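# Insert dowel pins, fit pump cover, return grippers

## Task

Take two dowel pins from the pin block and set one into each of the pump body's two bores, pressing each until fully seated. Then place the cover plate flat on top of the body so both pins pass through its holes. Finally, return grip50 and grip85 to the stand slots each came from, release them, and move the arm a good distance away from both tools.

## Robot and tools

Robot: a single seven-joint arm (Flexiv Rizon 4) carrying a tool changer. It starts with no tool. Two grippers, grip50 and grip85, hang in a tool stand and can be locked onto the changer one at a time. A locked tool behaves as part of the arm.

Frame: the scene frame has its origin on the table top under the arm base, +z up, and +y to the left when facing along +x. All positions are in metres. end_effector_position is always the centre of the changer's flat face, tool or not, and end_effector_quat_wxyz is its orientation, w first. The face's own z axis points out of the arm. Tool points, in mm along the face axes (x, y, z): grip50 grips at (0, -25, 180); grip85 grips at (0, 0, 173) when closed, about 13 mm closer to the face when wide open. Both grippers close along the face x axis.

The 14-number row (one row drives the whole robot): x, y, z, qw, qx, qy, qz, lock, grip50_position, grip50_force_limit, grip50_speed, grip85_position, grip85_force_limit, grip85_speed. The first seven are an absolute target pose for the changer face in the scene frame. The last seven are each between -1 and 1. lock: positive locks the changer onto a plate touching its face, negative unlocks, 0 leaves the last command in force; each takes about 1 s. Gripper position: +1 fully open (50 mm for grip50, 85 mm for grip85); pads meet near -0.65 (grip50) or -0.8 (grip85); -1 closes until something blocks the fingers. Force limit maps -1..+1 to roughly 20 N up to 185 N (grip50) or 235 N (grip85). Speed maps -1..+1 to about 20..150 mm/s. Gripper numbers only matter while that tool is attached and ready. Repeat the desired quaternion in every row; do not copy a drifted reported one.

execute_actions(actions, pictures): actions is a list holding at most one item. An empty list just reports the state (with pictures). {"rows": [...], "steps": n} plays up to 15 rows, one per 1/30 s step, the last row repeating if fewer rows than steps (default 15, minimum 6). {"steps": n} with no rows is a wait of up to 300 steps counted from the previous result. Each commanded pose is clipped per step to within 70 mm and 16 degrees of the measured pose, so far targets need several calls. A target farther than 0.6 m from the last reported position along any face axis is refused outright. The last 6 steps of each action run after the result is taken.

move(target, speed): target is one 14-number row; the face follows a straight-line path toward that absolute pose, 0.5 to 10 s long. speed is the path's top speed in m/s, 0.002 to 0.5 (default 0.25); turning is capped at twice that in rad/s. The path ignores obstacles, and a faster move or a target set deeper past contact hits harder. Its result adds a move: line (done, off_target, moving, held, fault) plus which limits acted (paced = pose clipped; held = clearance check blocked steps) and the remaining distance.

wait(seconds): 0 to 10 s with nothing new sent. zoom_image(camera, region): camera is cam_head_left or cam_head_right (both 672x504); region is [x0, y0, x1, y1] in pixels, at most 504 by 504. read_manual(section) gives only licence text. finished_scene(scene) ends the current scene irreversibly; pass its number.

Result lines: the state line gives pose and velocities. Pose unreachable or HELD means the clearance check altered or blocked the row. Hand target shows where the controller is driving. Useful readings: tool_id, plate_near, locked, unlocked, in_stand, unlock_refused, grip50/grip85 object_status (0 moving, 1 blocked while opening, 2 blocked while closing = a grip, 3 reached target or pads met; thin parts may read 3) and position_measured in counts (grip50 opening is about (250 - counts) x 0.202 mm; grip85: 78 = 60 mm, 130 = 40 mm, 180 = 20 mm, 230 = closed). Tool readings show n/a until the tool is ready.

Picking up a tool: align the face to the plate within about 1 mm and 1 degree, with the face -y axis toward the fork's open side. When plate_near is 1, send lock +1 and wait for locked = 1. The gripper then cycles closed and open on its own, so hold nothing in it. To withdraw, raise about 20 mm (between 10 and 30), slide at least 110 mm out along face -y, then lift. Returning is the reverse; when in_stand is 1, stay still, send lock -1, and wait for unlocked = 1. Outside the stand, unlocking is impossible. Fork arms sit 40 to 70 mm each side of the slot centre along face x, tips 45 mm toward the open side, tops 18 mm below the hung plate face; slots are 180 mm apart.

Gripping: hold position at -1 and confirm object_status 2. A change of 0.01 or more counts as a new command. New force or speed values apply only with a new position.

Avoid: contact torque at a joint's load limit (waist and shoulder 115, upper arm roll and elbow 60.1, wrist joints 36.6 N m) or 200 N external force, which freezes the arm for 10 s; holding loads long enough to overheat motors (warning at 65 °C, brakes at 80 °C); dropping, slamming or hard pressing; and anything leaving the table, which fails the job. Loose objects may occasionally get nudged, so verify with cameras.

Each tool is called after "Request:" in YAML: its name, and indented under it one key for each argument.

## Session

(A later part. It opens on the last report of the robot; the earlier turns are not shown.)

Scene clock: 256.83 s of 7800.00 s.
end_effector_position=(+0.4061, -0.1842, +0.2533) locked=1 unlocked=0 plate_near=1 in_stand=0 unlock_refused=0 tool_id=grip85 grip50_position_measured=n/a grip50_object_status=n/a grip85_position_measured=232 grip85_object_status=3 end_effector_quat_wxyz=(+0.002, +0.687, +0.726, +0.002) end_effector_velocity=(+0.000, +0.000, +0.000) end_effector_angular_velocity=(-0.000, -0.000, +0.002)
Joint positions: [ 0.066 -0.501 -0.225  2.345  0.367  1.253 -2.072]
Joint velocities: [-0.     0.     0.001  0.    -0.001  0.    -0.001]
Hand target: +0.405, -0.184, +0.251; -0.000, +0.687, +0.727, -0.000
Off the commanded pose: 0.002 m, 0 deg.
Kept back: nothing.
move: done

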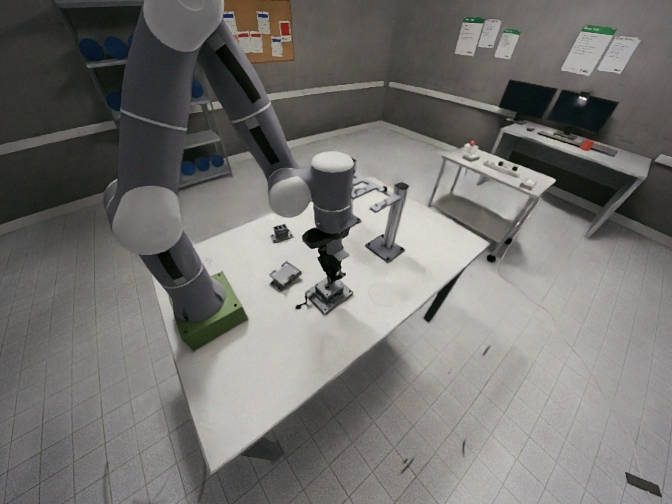

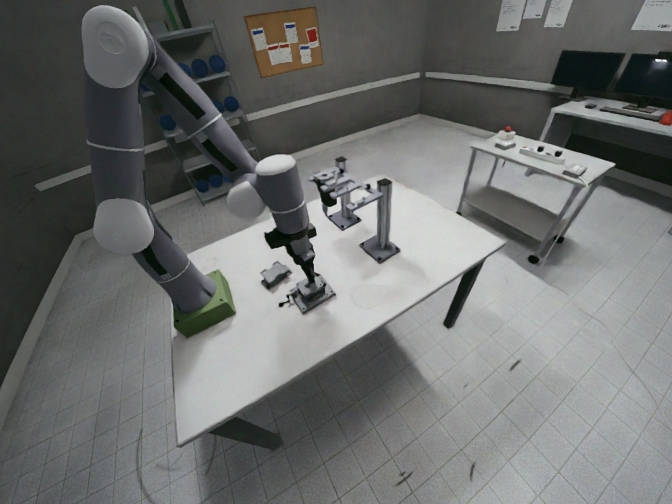

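Request:
move:
  target: [0.4053,-0.184,0.27,0,0.6871,0.7266,0,0,-1,1,0,-1,0,0.5]
  speed: 0.03

Request:
move:
  target: [0.3735,-0.211,0.262,0,0.6871,0.7266,0,0,-1,1,0,-1,0,0.5]
  speed: 0.03

Request:
move:
  target: [0.3735,-0.211,0.2545,0,0.6871,0.7266,0,0,-1,1,0,-1,0,0.5]
  speed: 0.004

Request:
move:
  target: [0.3735,-0.211,0.2525,0,0.6871,0.7266,0,0,-1,1,0,-1,0,0.5]
  speed: 0.002

Request:
move:
  target: [0.3735,-0.211,0.30,0,0.6871,0.7266,0,0,-1,1,0,-1,0,0.5]
  speed: 0.05

Request:
move:
  target: [0.51,-0.1038,0.323,0,0.69,0.7236,0,0,-1,1,0,-1,0,0.5]
  speed: 0.15

Request:
zoom_image:
  camera: "cam_head_left"
  region: [290,260,370,320]

Scene clock: 258.03 s of 7800.00 s.
end_effector_position=(+0.4054, -0.1840, +0.2701) locked=1 unlocked=0 plate_near=1 in_stand=0 unlock_refused=0 tool_id=grip85 grip50_position_measured=n/a grip50_object_status=n/a grip85_position_measured=232 grip85_object_status=3 end_effector_quat_wxyz=(+0.000, +0.687, +0.727, +0.000) end_effector_velocity=(+0.000, +0.000, +0.000) end_effector_angular_velocity=(+0.000, -0.000, +0.000)
Joint positions: [ 0.093 -0.444 -0.26   2.363  0.331  1.21  -2.045]
Joint velocities: [ 0.     0.     0.    -0.     0.001 -0.    -0.001]
Hand target: +0.405, -0.184, +0.270; +0.000, +0.687, +0.727, +0.000
Off the commanded pose: 0.000 m, 0 deg.
Kept back: nothing.
move: done

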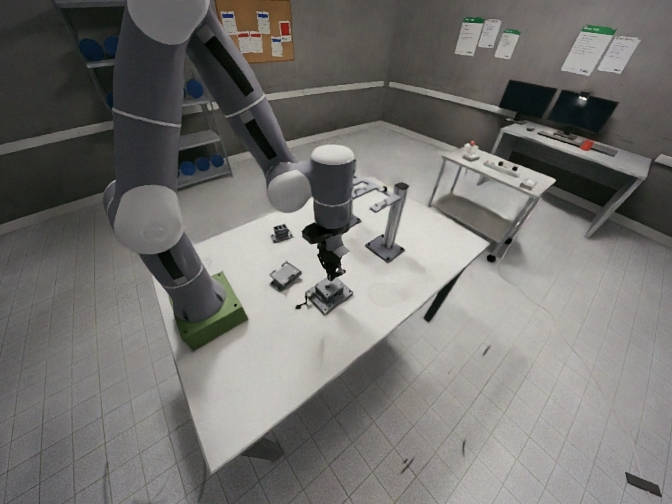

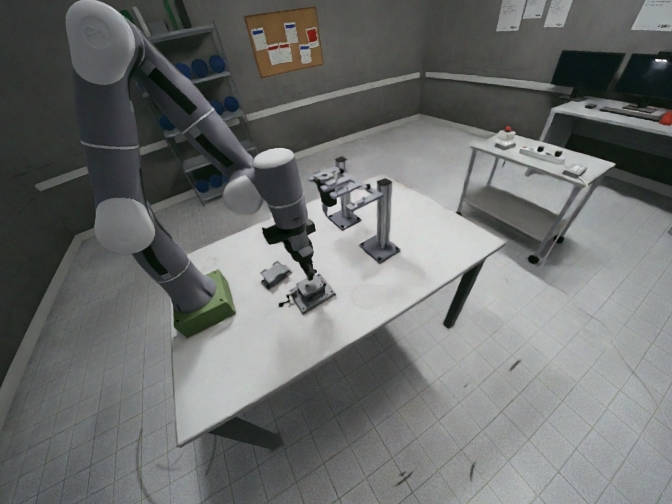

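Scene clock: 259.67 s of 7800.00 s.
end_effector_position=(+0.3735, -0.2110, +0.2620) locked=1 unlocked=0 plate_near=1 in_stand=0 unlock_refused=0 tool_id=grip85 grip50_position_measured=n/a grip50_object_status=n/a grip85_position_measured=232 grip85_object_status=3 end_effector_quat_wxyz=(-0.000, +0.687, +0.727, -0.000) end_effector_velocity=(+0.000, +0.000, +0.000) end_effector_angular_velocity=(+0.000, -0.000, +0.001)
Joint positions: [ 0.008 -0.454 -0.242  2.399  0.359  1.254 -2.144]
Joint velocities: [-0.     0.     0.001  0.    -0.     0.    -0.   ]
Hand target: +0.374, -0.211, +0.262; +0.000, +0.687, +0.727, -0.000
Off the commanded pose: 0.000 m, 0 deg.
Kept back: nothing.
move: done

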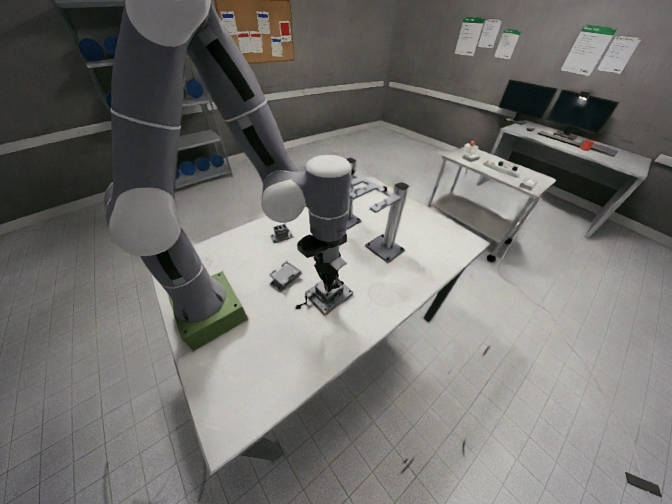

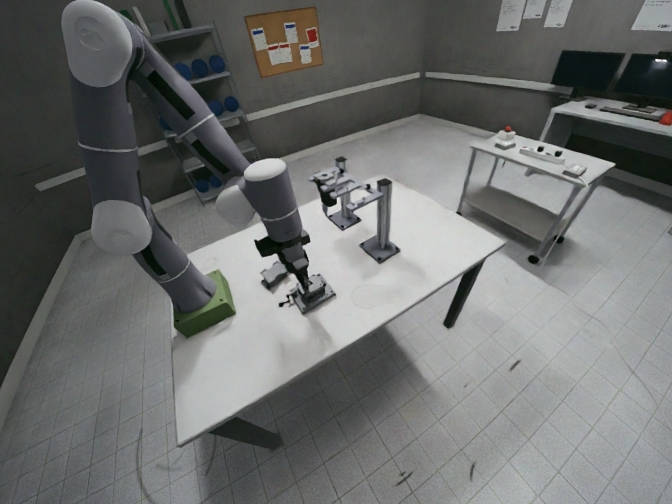

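Scene clock: 261.77 s of 7800.00 s.
end_effector_position=(+0.3735, -0.2110, +0.2545) locked=1 unlocked=0 plate_near=1 in_stand=0 unlock_refused=0 tool_id=grip85 grip50_position_measured=n/a grip50_object_status=n/a grip85_position_measured=232 grip85_object_status=3 end_effector_quat_wxyz=(-0.000, +0.687, +0.727, -0.000) end_effector_velocity=(+0.000, +0.000, +0.000) end_effector_angular_velocity=(+0.000, -0.000, +0.000)
Joint positions: [-0.007 -0.479 -0.223  2.391  0.372  1.273 -2.153]
Joint velocities: [-0. -0.  0. -0. -0.  0.  0.]
Hand target: +0.374, -0.211, +0.255; +0.000, +0.687, +0.727, -0.000
Off the commanded pose: 0.000 m, 0 deg.
Kept back: nothing.
move: done

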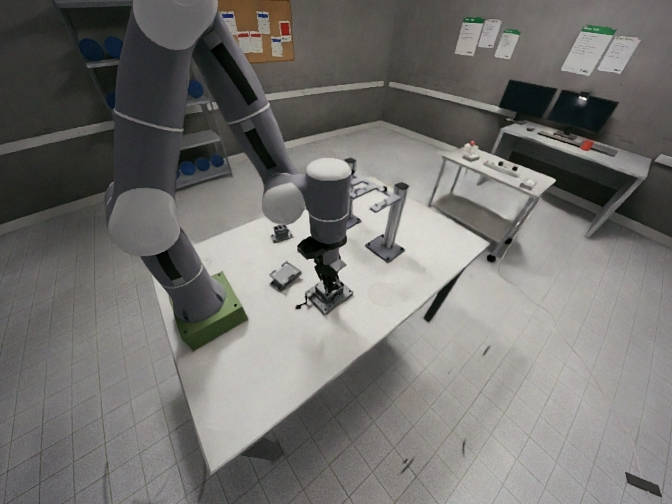

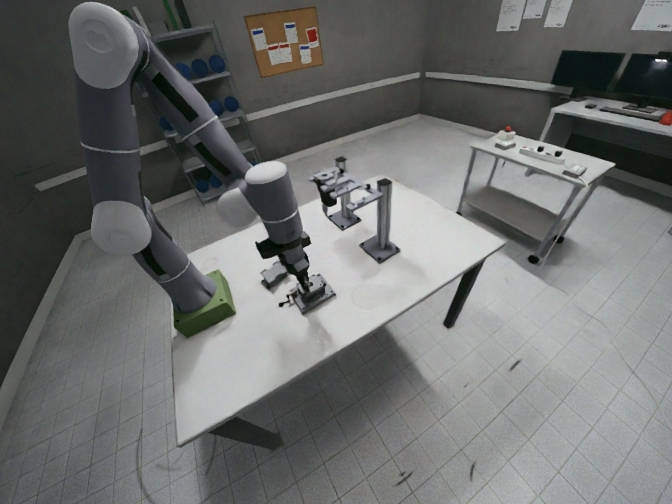

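Scene clock: 263.00 s of 7800.00 s.
end_effector_position=(+0.3738, -0.2112, +0.2535) locked=1 unlocked=0 plate_near=1 in_stand=0 unlock_refused=0 tool_id=grip85 grip50_position_measured=n/a grip50_object_status=n/a grip85_position_measured=232 grip85_object_status=3 end_effector_quat_wxyz=(+0.001, +0.687, +0.726, +0.001) end_effector_velocity=(-0.000, +0.000, -0.000) end_effector_angular_velocity=(-0.000, +0.000, +0.000)
Joint positions: [-0.012 -0.483 -0.218  2.389  0.374  1.278 -2.155]
Joint velocities: [-0.    -0.     0.     0.    -0.001  0.     0.001]
Hand target: +0.374, -0.211, +0.253; +0.000, +0.687, +0.727, -0.000
Off the commanded pose: 0.001 m, 0 deg.
Kept back: nothing.
move: done

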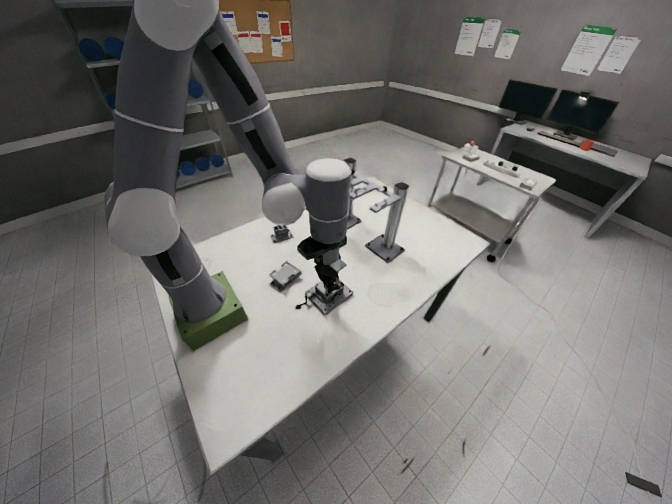

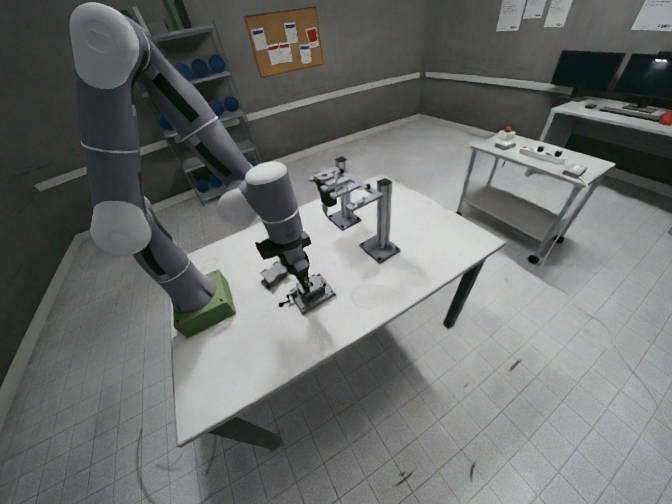

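Scene clock: 264.20 s of 7800.00 s.
end_effector_position=(+0.3735, -0.2110, +0.3001) locked=1 unlocked=0 plate_near=1 in_stand=0 unlock_refused=0 tool_id=grip85 grip50_position_measured=n/a grip50_object_status=n/a grip85_position_measured=232 grip85_object_status=3 end_effector_quat_wxyz=(+0.000, +0.687, +0.727, +0.000) end_effector_velocity=(-0.000, -0.000, -0.000) end_effector_angular_velocity=(-0.000, +0.000, +0.000)
Joint positions: [ 0.057 -0.318 -0.315  2.437  0.257  1.161 -2.072]
Joint velocities: [-0. -0.  0. -0.  0.  0. -0.]
Hand target: +0.373, -0.211, +0.300; +0.000, +0.687, +0.727, +0.000
Off the commanded pose: 0.000 m, 0 deg.
Kept back: nothing.
move: done

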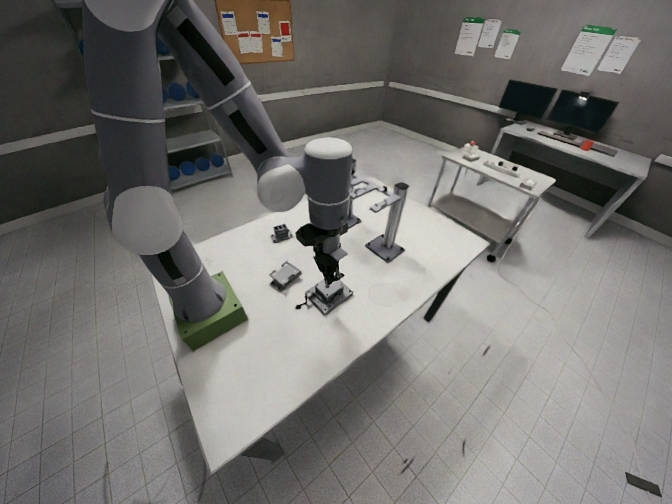

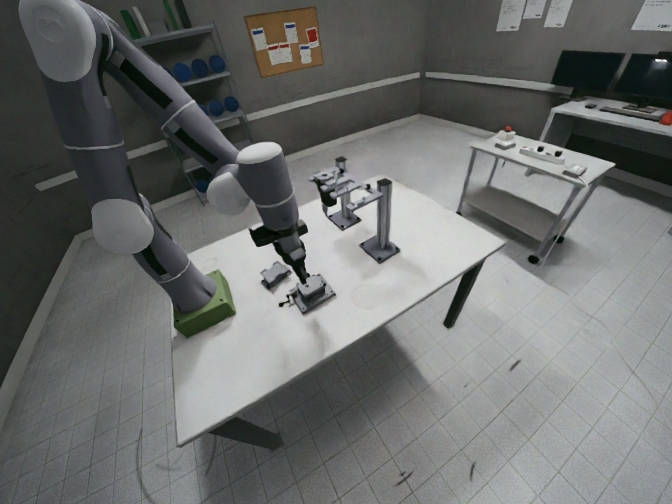

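Scene clock: 265.67 s of 7800.00 s.
end_effector_position=(+0.5099, -0.1037, +0.3233) locked=1 unlocked=0 plate_near=1 in_stand=0 unlock_refused=0 tool_id=grip85 grip50_position_measured=n/a grip50_object_status=n/a grip85_position_measured=232 grip85_object_status=3 end_effector_quat_wxyz=(-0.000, +0.690, +0.724, +0.000) end_effector_velocity=(-0.000, -0.000, -0.000) end_effector_angular_velocity=(+0.000, +0.000, -0.001)
Joint positions: [ 0.26  -0.398 -0.282  2.171  0.203  0.978 -1.753]
Joint velocities: [-0.001 -0.     0.     0.    -0.    -0.    -0.   ]
Hand target: +0.510, -0.104, +0.323; -0.001, +0.690, +0.724, +0.000
Off the commanded pose: 0.000 m, 0 deg.
Kept back: nothing.
move: done

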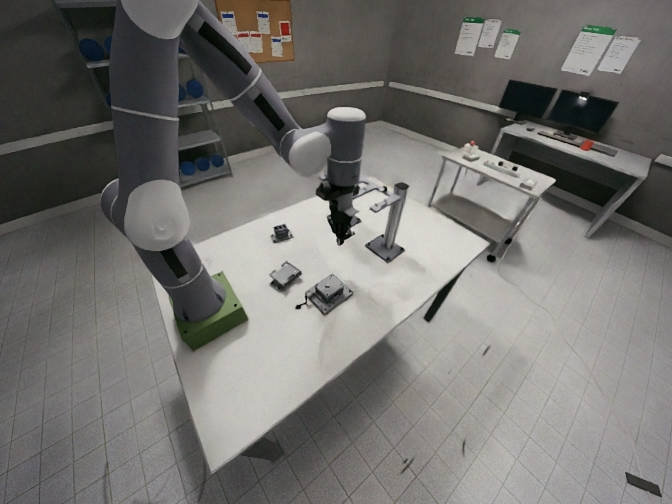

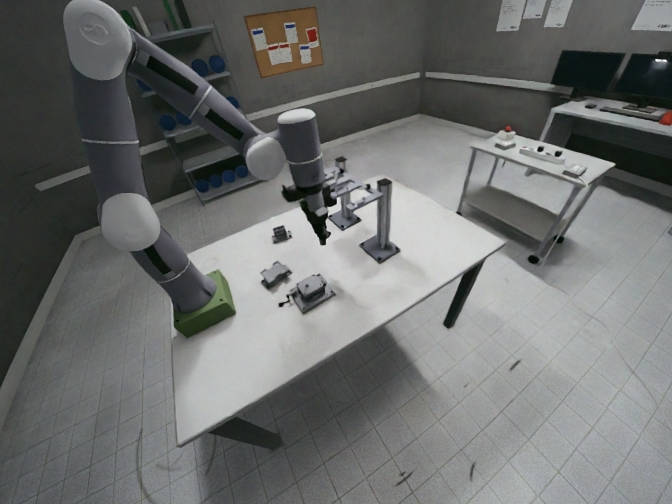

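Region (290, 260, 370, 320) of cam_head_left's 672x504 image, scaled by 6.300, with more detail than that image has; it fills the top 378 rows of this view, and the rest is white.

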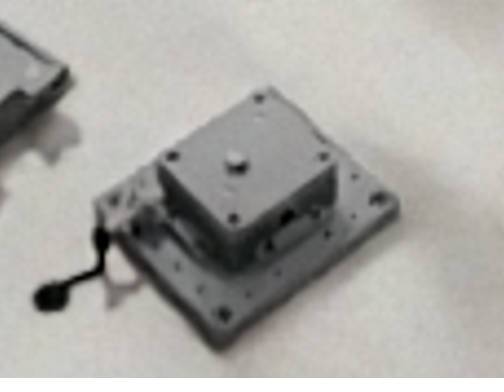

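Seated.

Request:
move:
  target: [0.6495,-0.0973,0.323,0,0.69,0.7236,0,0,-1,1,0,-1,0,0.5]
  speed: 0.06

Request:
move:
  target: [0.6495,-0.0973,0.3022,0,0.69,0.7236,0,0,-1,1,0,-1,0,0.5]
  speed: 0.01

Request:
execute_actions:
  actions:
    - {"rows":[[0.6495,-0.0973,0.3022,0,0.69,0.7236,0,-1,-1,1,0,-1,0,0.5]],"steps":15}

Request:
execute_actions:
  actions:
    - {"steps":35}

Scene clock: 268.57 s of 7800.00 s.
end_effector_position=(+0.6496, -0.0973, +0.3233) locked=1 unlocked=0 plate_near=1 in_stand=0 unlock_refused=0 tool_id=grip85 grip50_position_measured=n/a grip50_object_status=n/a grip85_position_measured=232 grip85_object_status=3 end_effector_quat_wxyz=(-0.000, +0.690, +0.724, +0.000) end_effector_velocity=(-0.000, +0.000, -0.000) end_effector_angular_velocity=(+0.000, +0.000, +0.000)
Joint positions: [ 0.205 -0.646 -0.257  1.715  0.22   0.767 -1.74 ]
Joint velocities: [-0. -0.  0.  0.  0.  0. -0.]
Hand target: +0.650, -0.097, +0.323; -0.000, +0.690, +0.724, +0.000
Off the commanded pose: 0.000 m, 0 deg.
Kept back: nothing.
move: done

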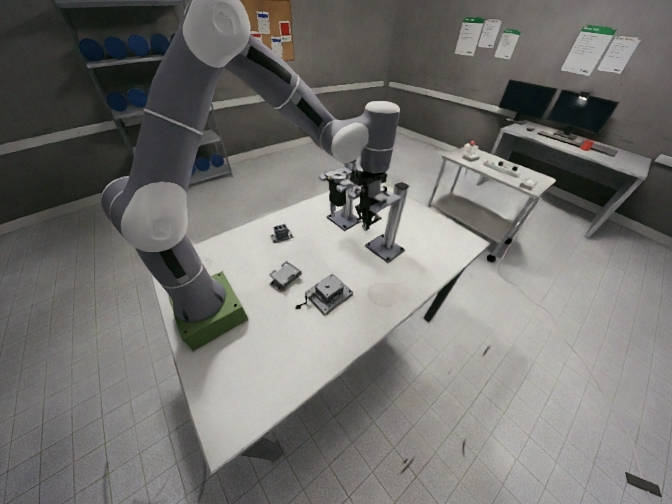

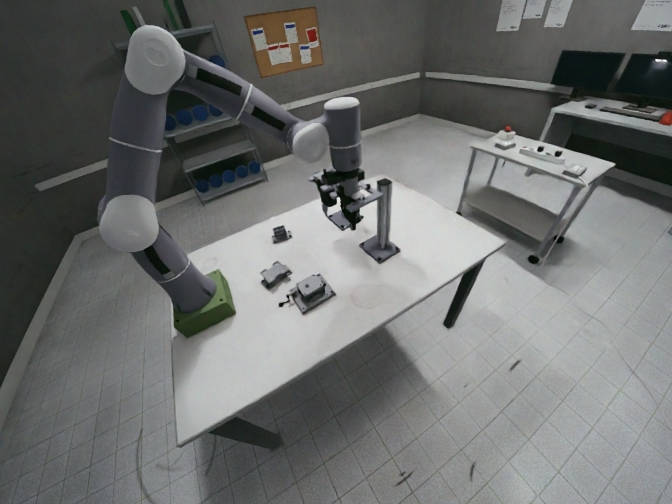

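Scene clock: 270.90 s of 7800.00 s.
end_effector_position=(+0.6499, -0.0973, +0.3029) locked=1 unlocked=0 plate_near=1 in_stand=1 unlock_refused=0 tool_id=grip85 grip50_position_measured=n/a grip50_object_status=n/a grip85_position_measured=232 grip85_object_status=3 end_effector_quat_wxyz=(+0.000, +0.690, +0.724, +0.000) end_effector_velocity=(-0.000, +0.000, -0.000) end_effector_angular_velocity=(+0.000, +0.000, +0.001)
Joint positions: [ 0.198 -0.683 -0.247  1.715  0.23   0.805 -1.745]
Joint velocities: [-0.     0.     0.001  0.    -0.     0.    -0.001]
Hand target: +0.650, -0.097, +0.302; -0.000, +0.690, +0.724, +0.000
Off the commanded pose: 0.001 m, 0 deg.
Kept back: nothing.
move: done

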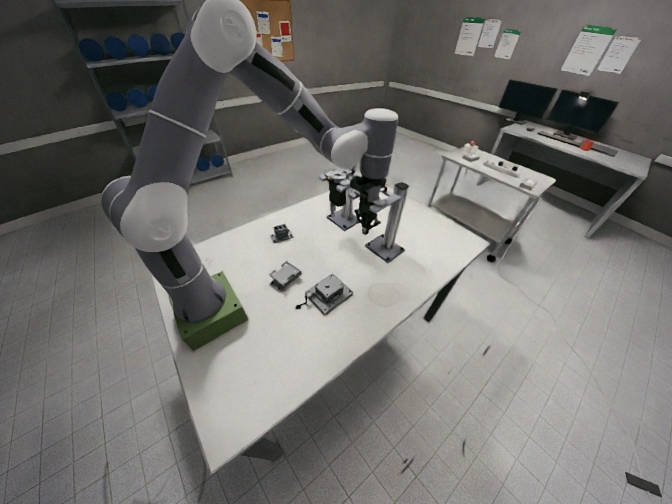

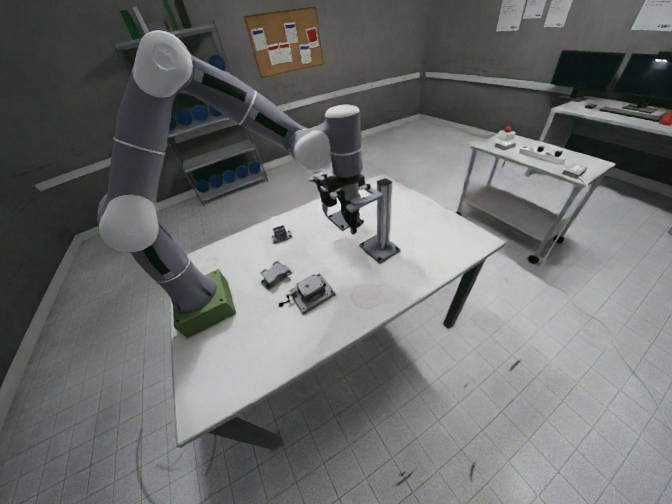

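Scene clock: 271.20 s of 7800.00 s.
end_effector_position=(+0.6497, -0.0973, +0.3026) locked=0 unlocked=0 plate_near=1 in_stand=1 unlock_refused=0 tool_id=none grip50_position_measured=n/a grip50_object_status=n/a grip85_position_measured=n/a grip85_object_status=n/a end_effector_quat_wxyz=(+0.000, +0.690, +0.724, +0.000) end_effector_velocity=(+0.000, +0.000, -0.000) end_effector_angular_velocity=(+0.000, +0.000, -0.000)
Joint positions: [ 0.198 -0.683 -0.247  1.715  0.23   0.805 -1.745]
Joint velocities: [ 0.    -0.     0.    -0.    -0.     0.     0.001]
Steps of this call (steps 1 to 9: the first 9 steps of this action). Readings (end_effector_position | what the end effector reports):
1: (+0.6498, -0.0973, +0.3027) | locked=1 unlocked=0 plate_near=1 in_stand=1 unlock_refused=0 tool_id=grip85 grip50_position_measured=n/a grip50_object_status=n/a grip85_position_measured=232 grip85_object_status=3
2: (+0.6498, -0.0973, +0.3027) | locked=1 unlocked=0 plate_near=1 in_stand=1 unlock_refused=0 tool_id=grip85 grip50_position_measured=n/a grip50_object_status=n/a grip85_position_measured=232 grip85_object_status=3
4: (+0.6498, -0.0973, +0.3027) | locked=1 unlocked=0 plate_near=1 in_stand=1 unlock_refused=0 tool_id=grip85 grip50_position_measured=n/a grip50_object_status=n/a grip85_position_measured=232 grip85_object_status=3
8: (+0.6497, -0.0973, +0.3026) | locked=0 unlocked=0 plate_near=1 in_stand=1 unlock_refused=0 tool_id=none grip50_position_measured=n/a grip50_object_status=n/a grip85_position_measured=n/a grip85_object_status=n/a
9: the state above

Scene clock: 272.37 s of 7800.00 s.
end_effector_position=(+0.6497, -0.0973, +0.3026) locked=0 unlocked=1 plate_near=1 in_stand=1 unlock_refused=0 tool_id=none grip50_position_measured=n/a grip50_object_status=n/a grip85_position_measured=n/a grip85_object_status=n/a end_effector_quat_wxyz=(+0.000, +0.690, +0.724, +0.000) end_effector_velocity=(-0.000, +0.000, -0.000) end_effector_angular_velocity=(-0.000, +0.000, +0.000)
Joint positions: [ 0.198 -0.683 -0.247  1.715  0.23   0.805 -1.745]
Joint velocities: [ 0. -0.  0.  0. -0.  0.  0.]
Hand target: +0.650, -0.097, +0.302; +0.000, +0.690, +0.724, -0.000
Off the commanded pose: 0.000 m, 0 deg.
Kept back: nothing.
Steps of this call (steps 1 to 6: the last 6 steps of your previous action; steps 7 to 35: nothing new was sent). Readings (end_effector_position | what the end effector reports):
1: (+0.6497, -0.0973, +0.3026) | locked=0 unlocked=0 plate_near=1 in_stand=1 unlock_refused=0 tool_id=none grip50_position_measured=n/a grip50_object_status=n/a grip85_position_measured=n/a grip85_object_status=n/a
2: (+0.6497, -0.0973, +0.3026) | locked=0 unlocked=0 plate_near=1 in_stand=1 unlock_refused=0 tool_id=none grip50_position_measured=n/a grip50_object_status=n/a grip85_position_measured=n/a grip85_object_status=n/a
4: (+0.6497, -0.0973, +0.3026) | locked=0 unlocked=0 plate_near=1 in_stand=1 unlock_refused=0 tool_id=none grip50_position_measured=n/a grip50_object_status=n/a grip85_position_measured=n/a grip85_object_status=n/a
8: (+0.6497, -0.0973, +0.3026) | locked=0 unlocked=0 plate_near=1 in_stand=1 unlock_refused=0 tool_id=none grip50_position_measured=n/a grip50_object_status=n/a grip85_position_measured=n/a grip85_object_status=n/a
35: the state above

Request:
move:
  target: [0.6495,-0.0973,0.34,0,0.69,0.7236,0,0,-1,1,0,-1,0,0.5]
  speed: 0.05

Request:
move:
  target: [0.45,-0.05,0.50,0,0.69,0.7236,0,0,-1,1,0,-1,0,0.5]

Request:
finished_scene:
  scene: 2

Scene clock: 273.63 s of 7800.00 s.
end_effector_position=(+0.6495, -0.0974, +0.3402) locked=0 unlocked=1 plate_near=0 in_stand=0 unlock_refused=0 tool_id=none grip50_position_measured=n/a grip50_object_status=n/a grip85_position_measured=n/a grip85_object_status=n/a end_effector_quat_wxyz=(+0.000, +0.690, +0.724, +0.000) end_effector_velocity=(-0.000, +0.000, -0.000) end_effector_angular_velocity=(+0.000, +0.000, -0.000)
Joint positions: [ 0.206 -0.615 -0.261  1.714  0.208  0.737 -1.732]
Joint velocities: [ 0. -0.  0.  0.  0.  0.  0.]
Hand target: +0.649, -0.097, +0.340; +0.000, +0.690, +0.724, -0.000
Off the commanded pose: 0.000 m, 0 deg.
Kept back: nothing.
move: done

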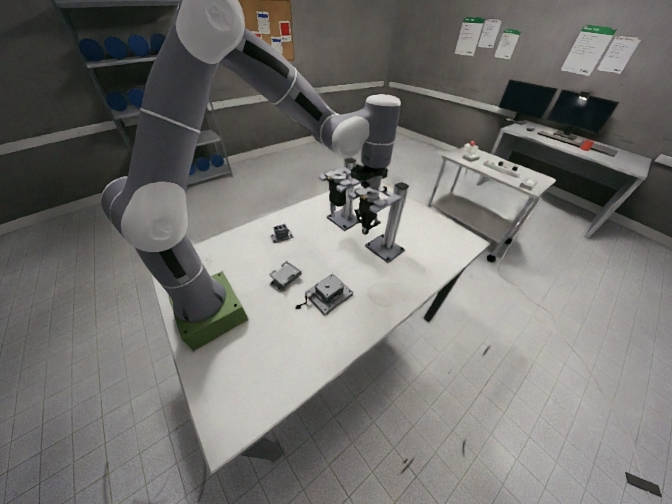

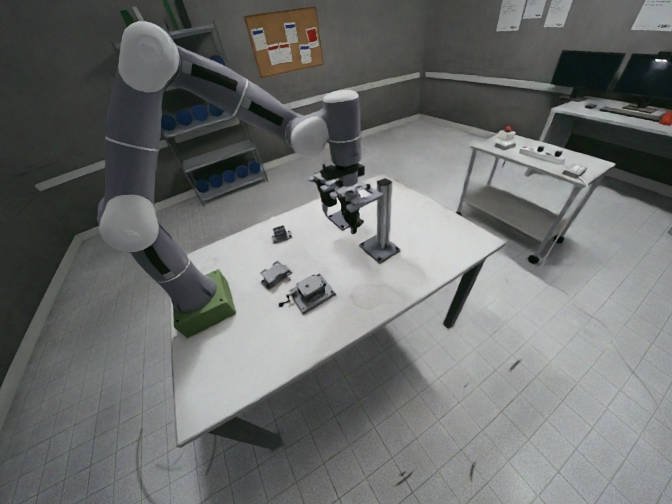

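Scene clock: 275.10 s of 7800.00 s.
end_effector_position=(+0.4496, -0.0501, +0.4998) locked=0 unlocked=1 plate_near=0 in_stand=0 unlock_refused=0 tool_id=none grip50_position_measured=n/a grip50_object_status=n/a grip85_position_measured=n/a grip85_object_status=n/a end_effector_quat_wxyz=(+0.000, +0.690, +0.724, -0.000) end_effector_velocity=(+0.000, -0.000, -0.000) end_effector_angular_velocity=(-0.001, +0.001, -0.001)
Joint positions: [ 0.309  0.135 -0.202  2.23  -0.029  0.532 -1.46 ]
Joint velocities: [ 0.    -0.001 -0.    -0.    -0.    -0.     0.001]
Hand target: +0.450, -0.050, +0.500; +0.000, +0.690, +0.724, -0.000
Off the commanded pose: 0.000 m, 0 deg.
Kept back: nothing.
move: done

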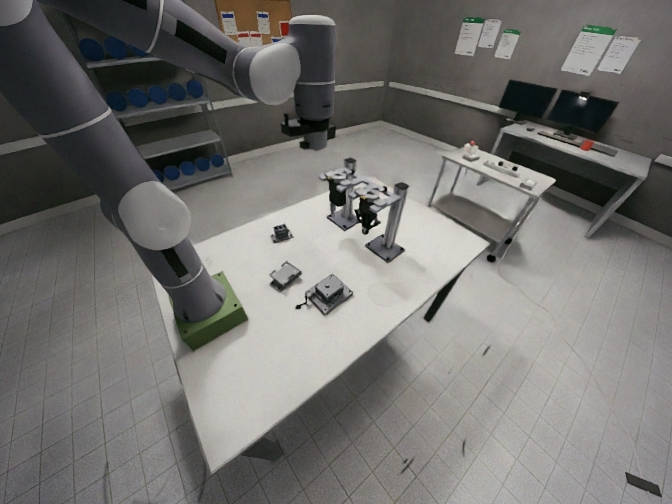

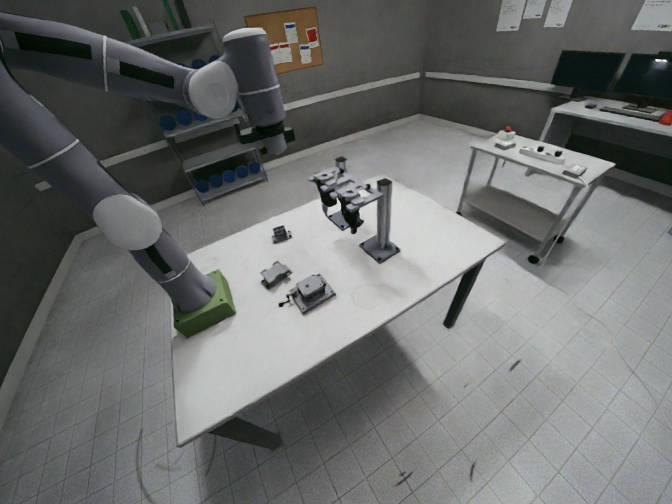

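The scene is finished: the task was done.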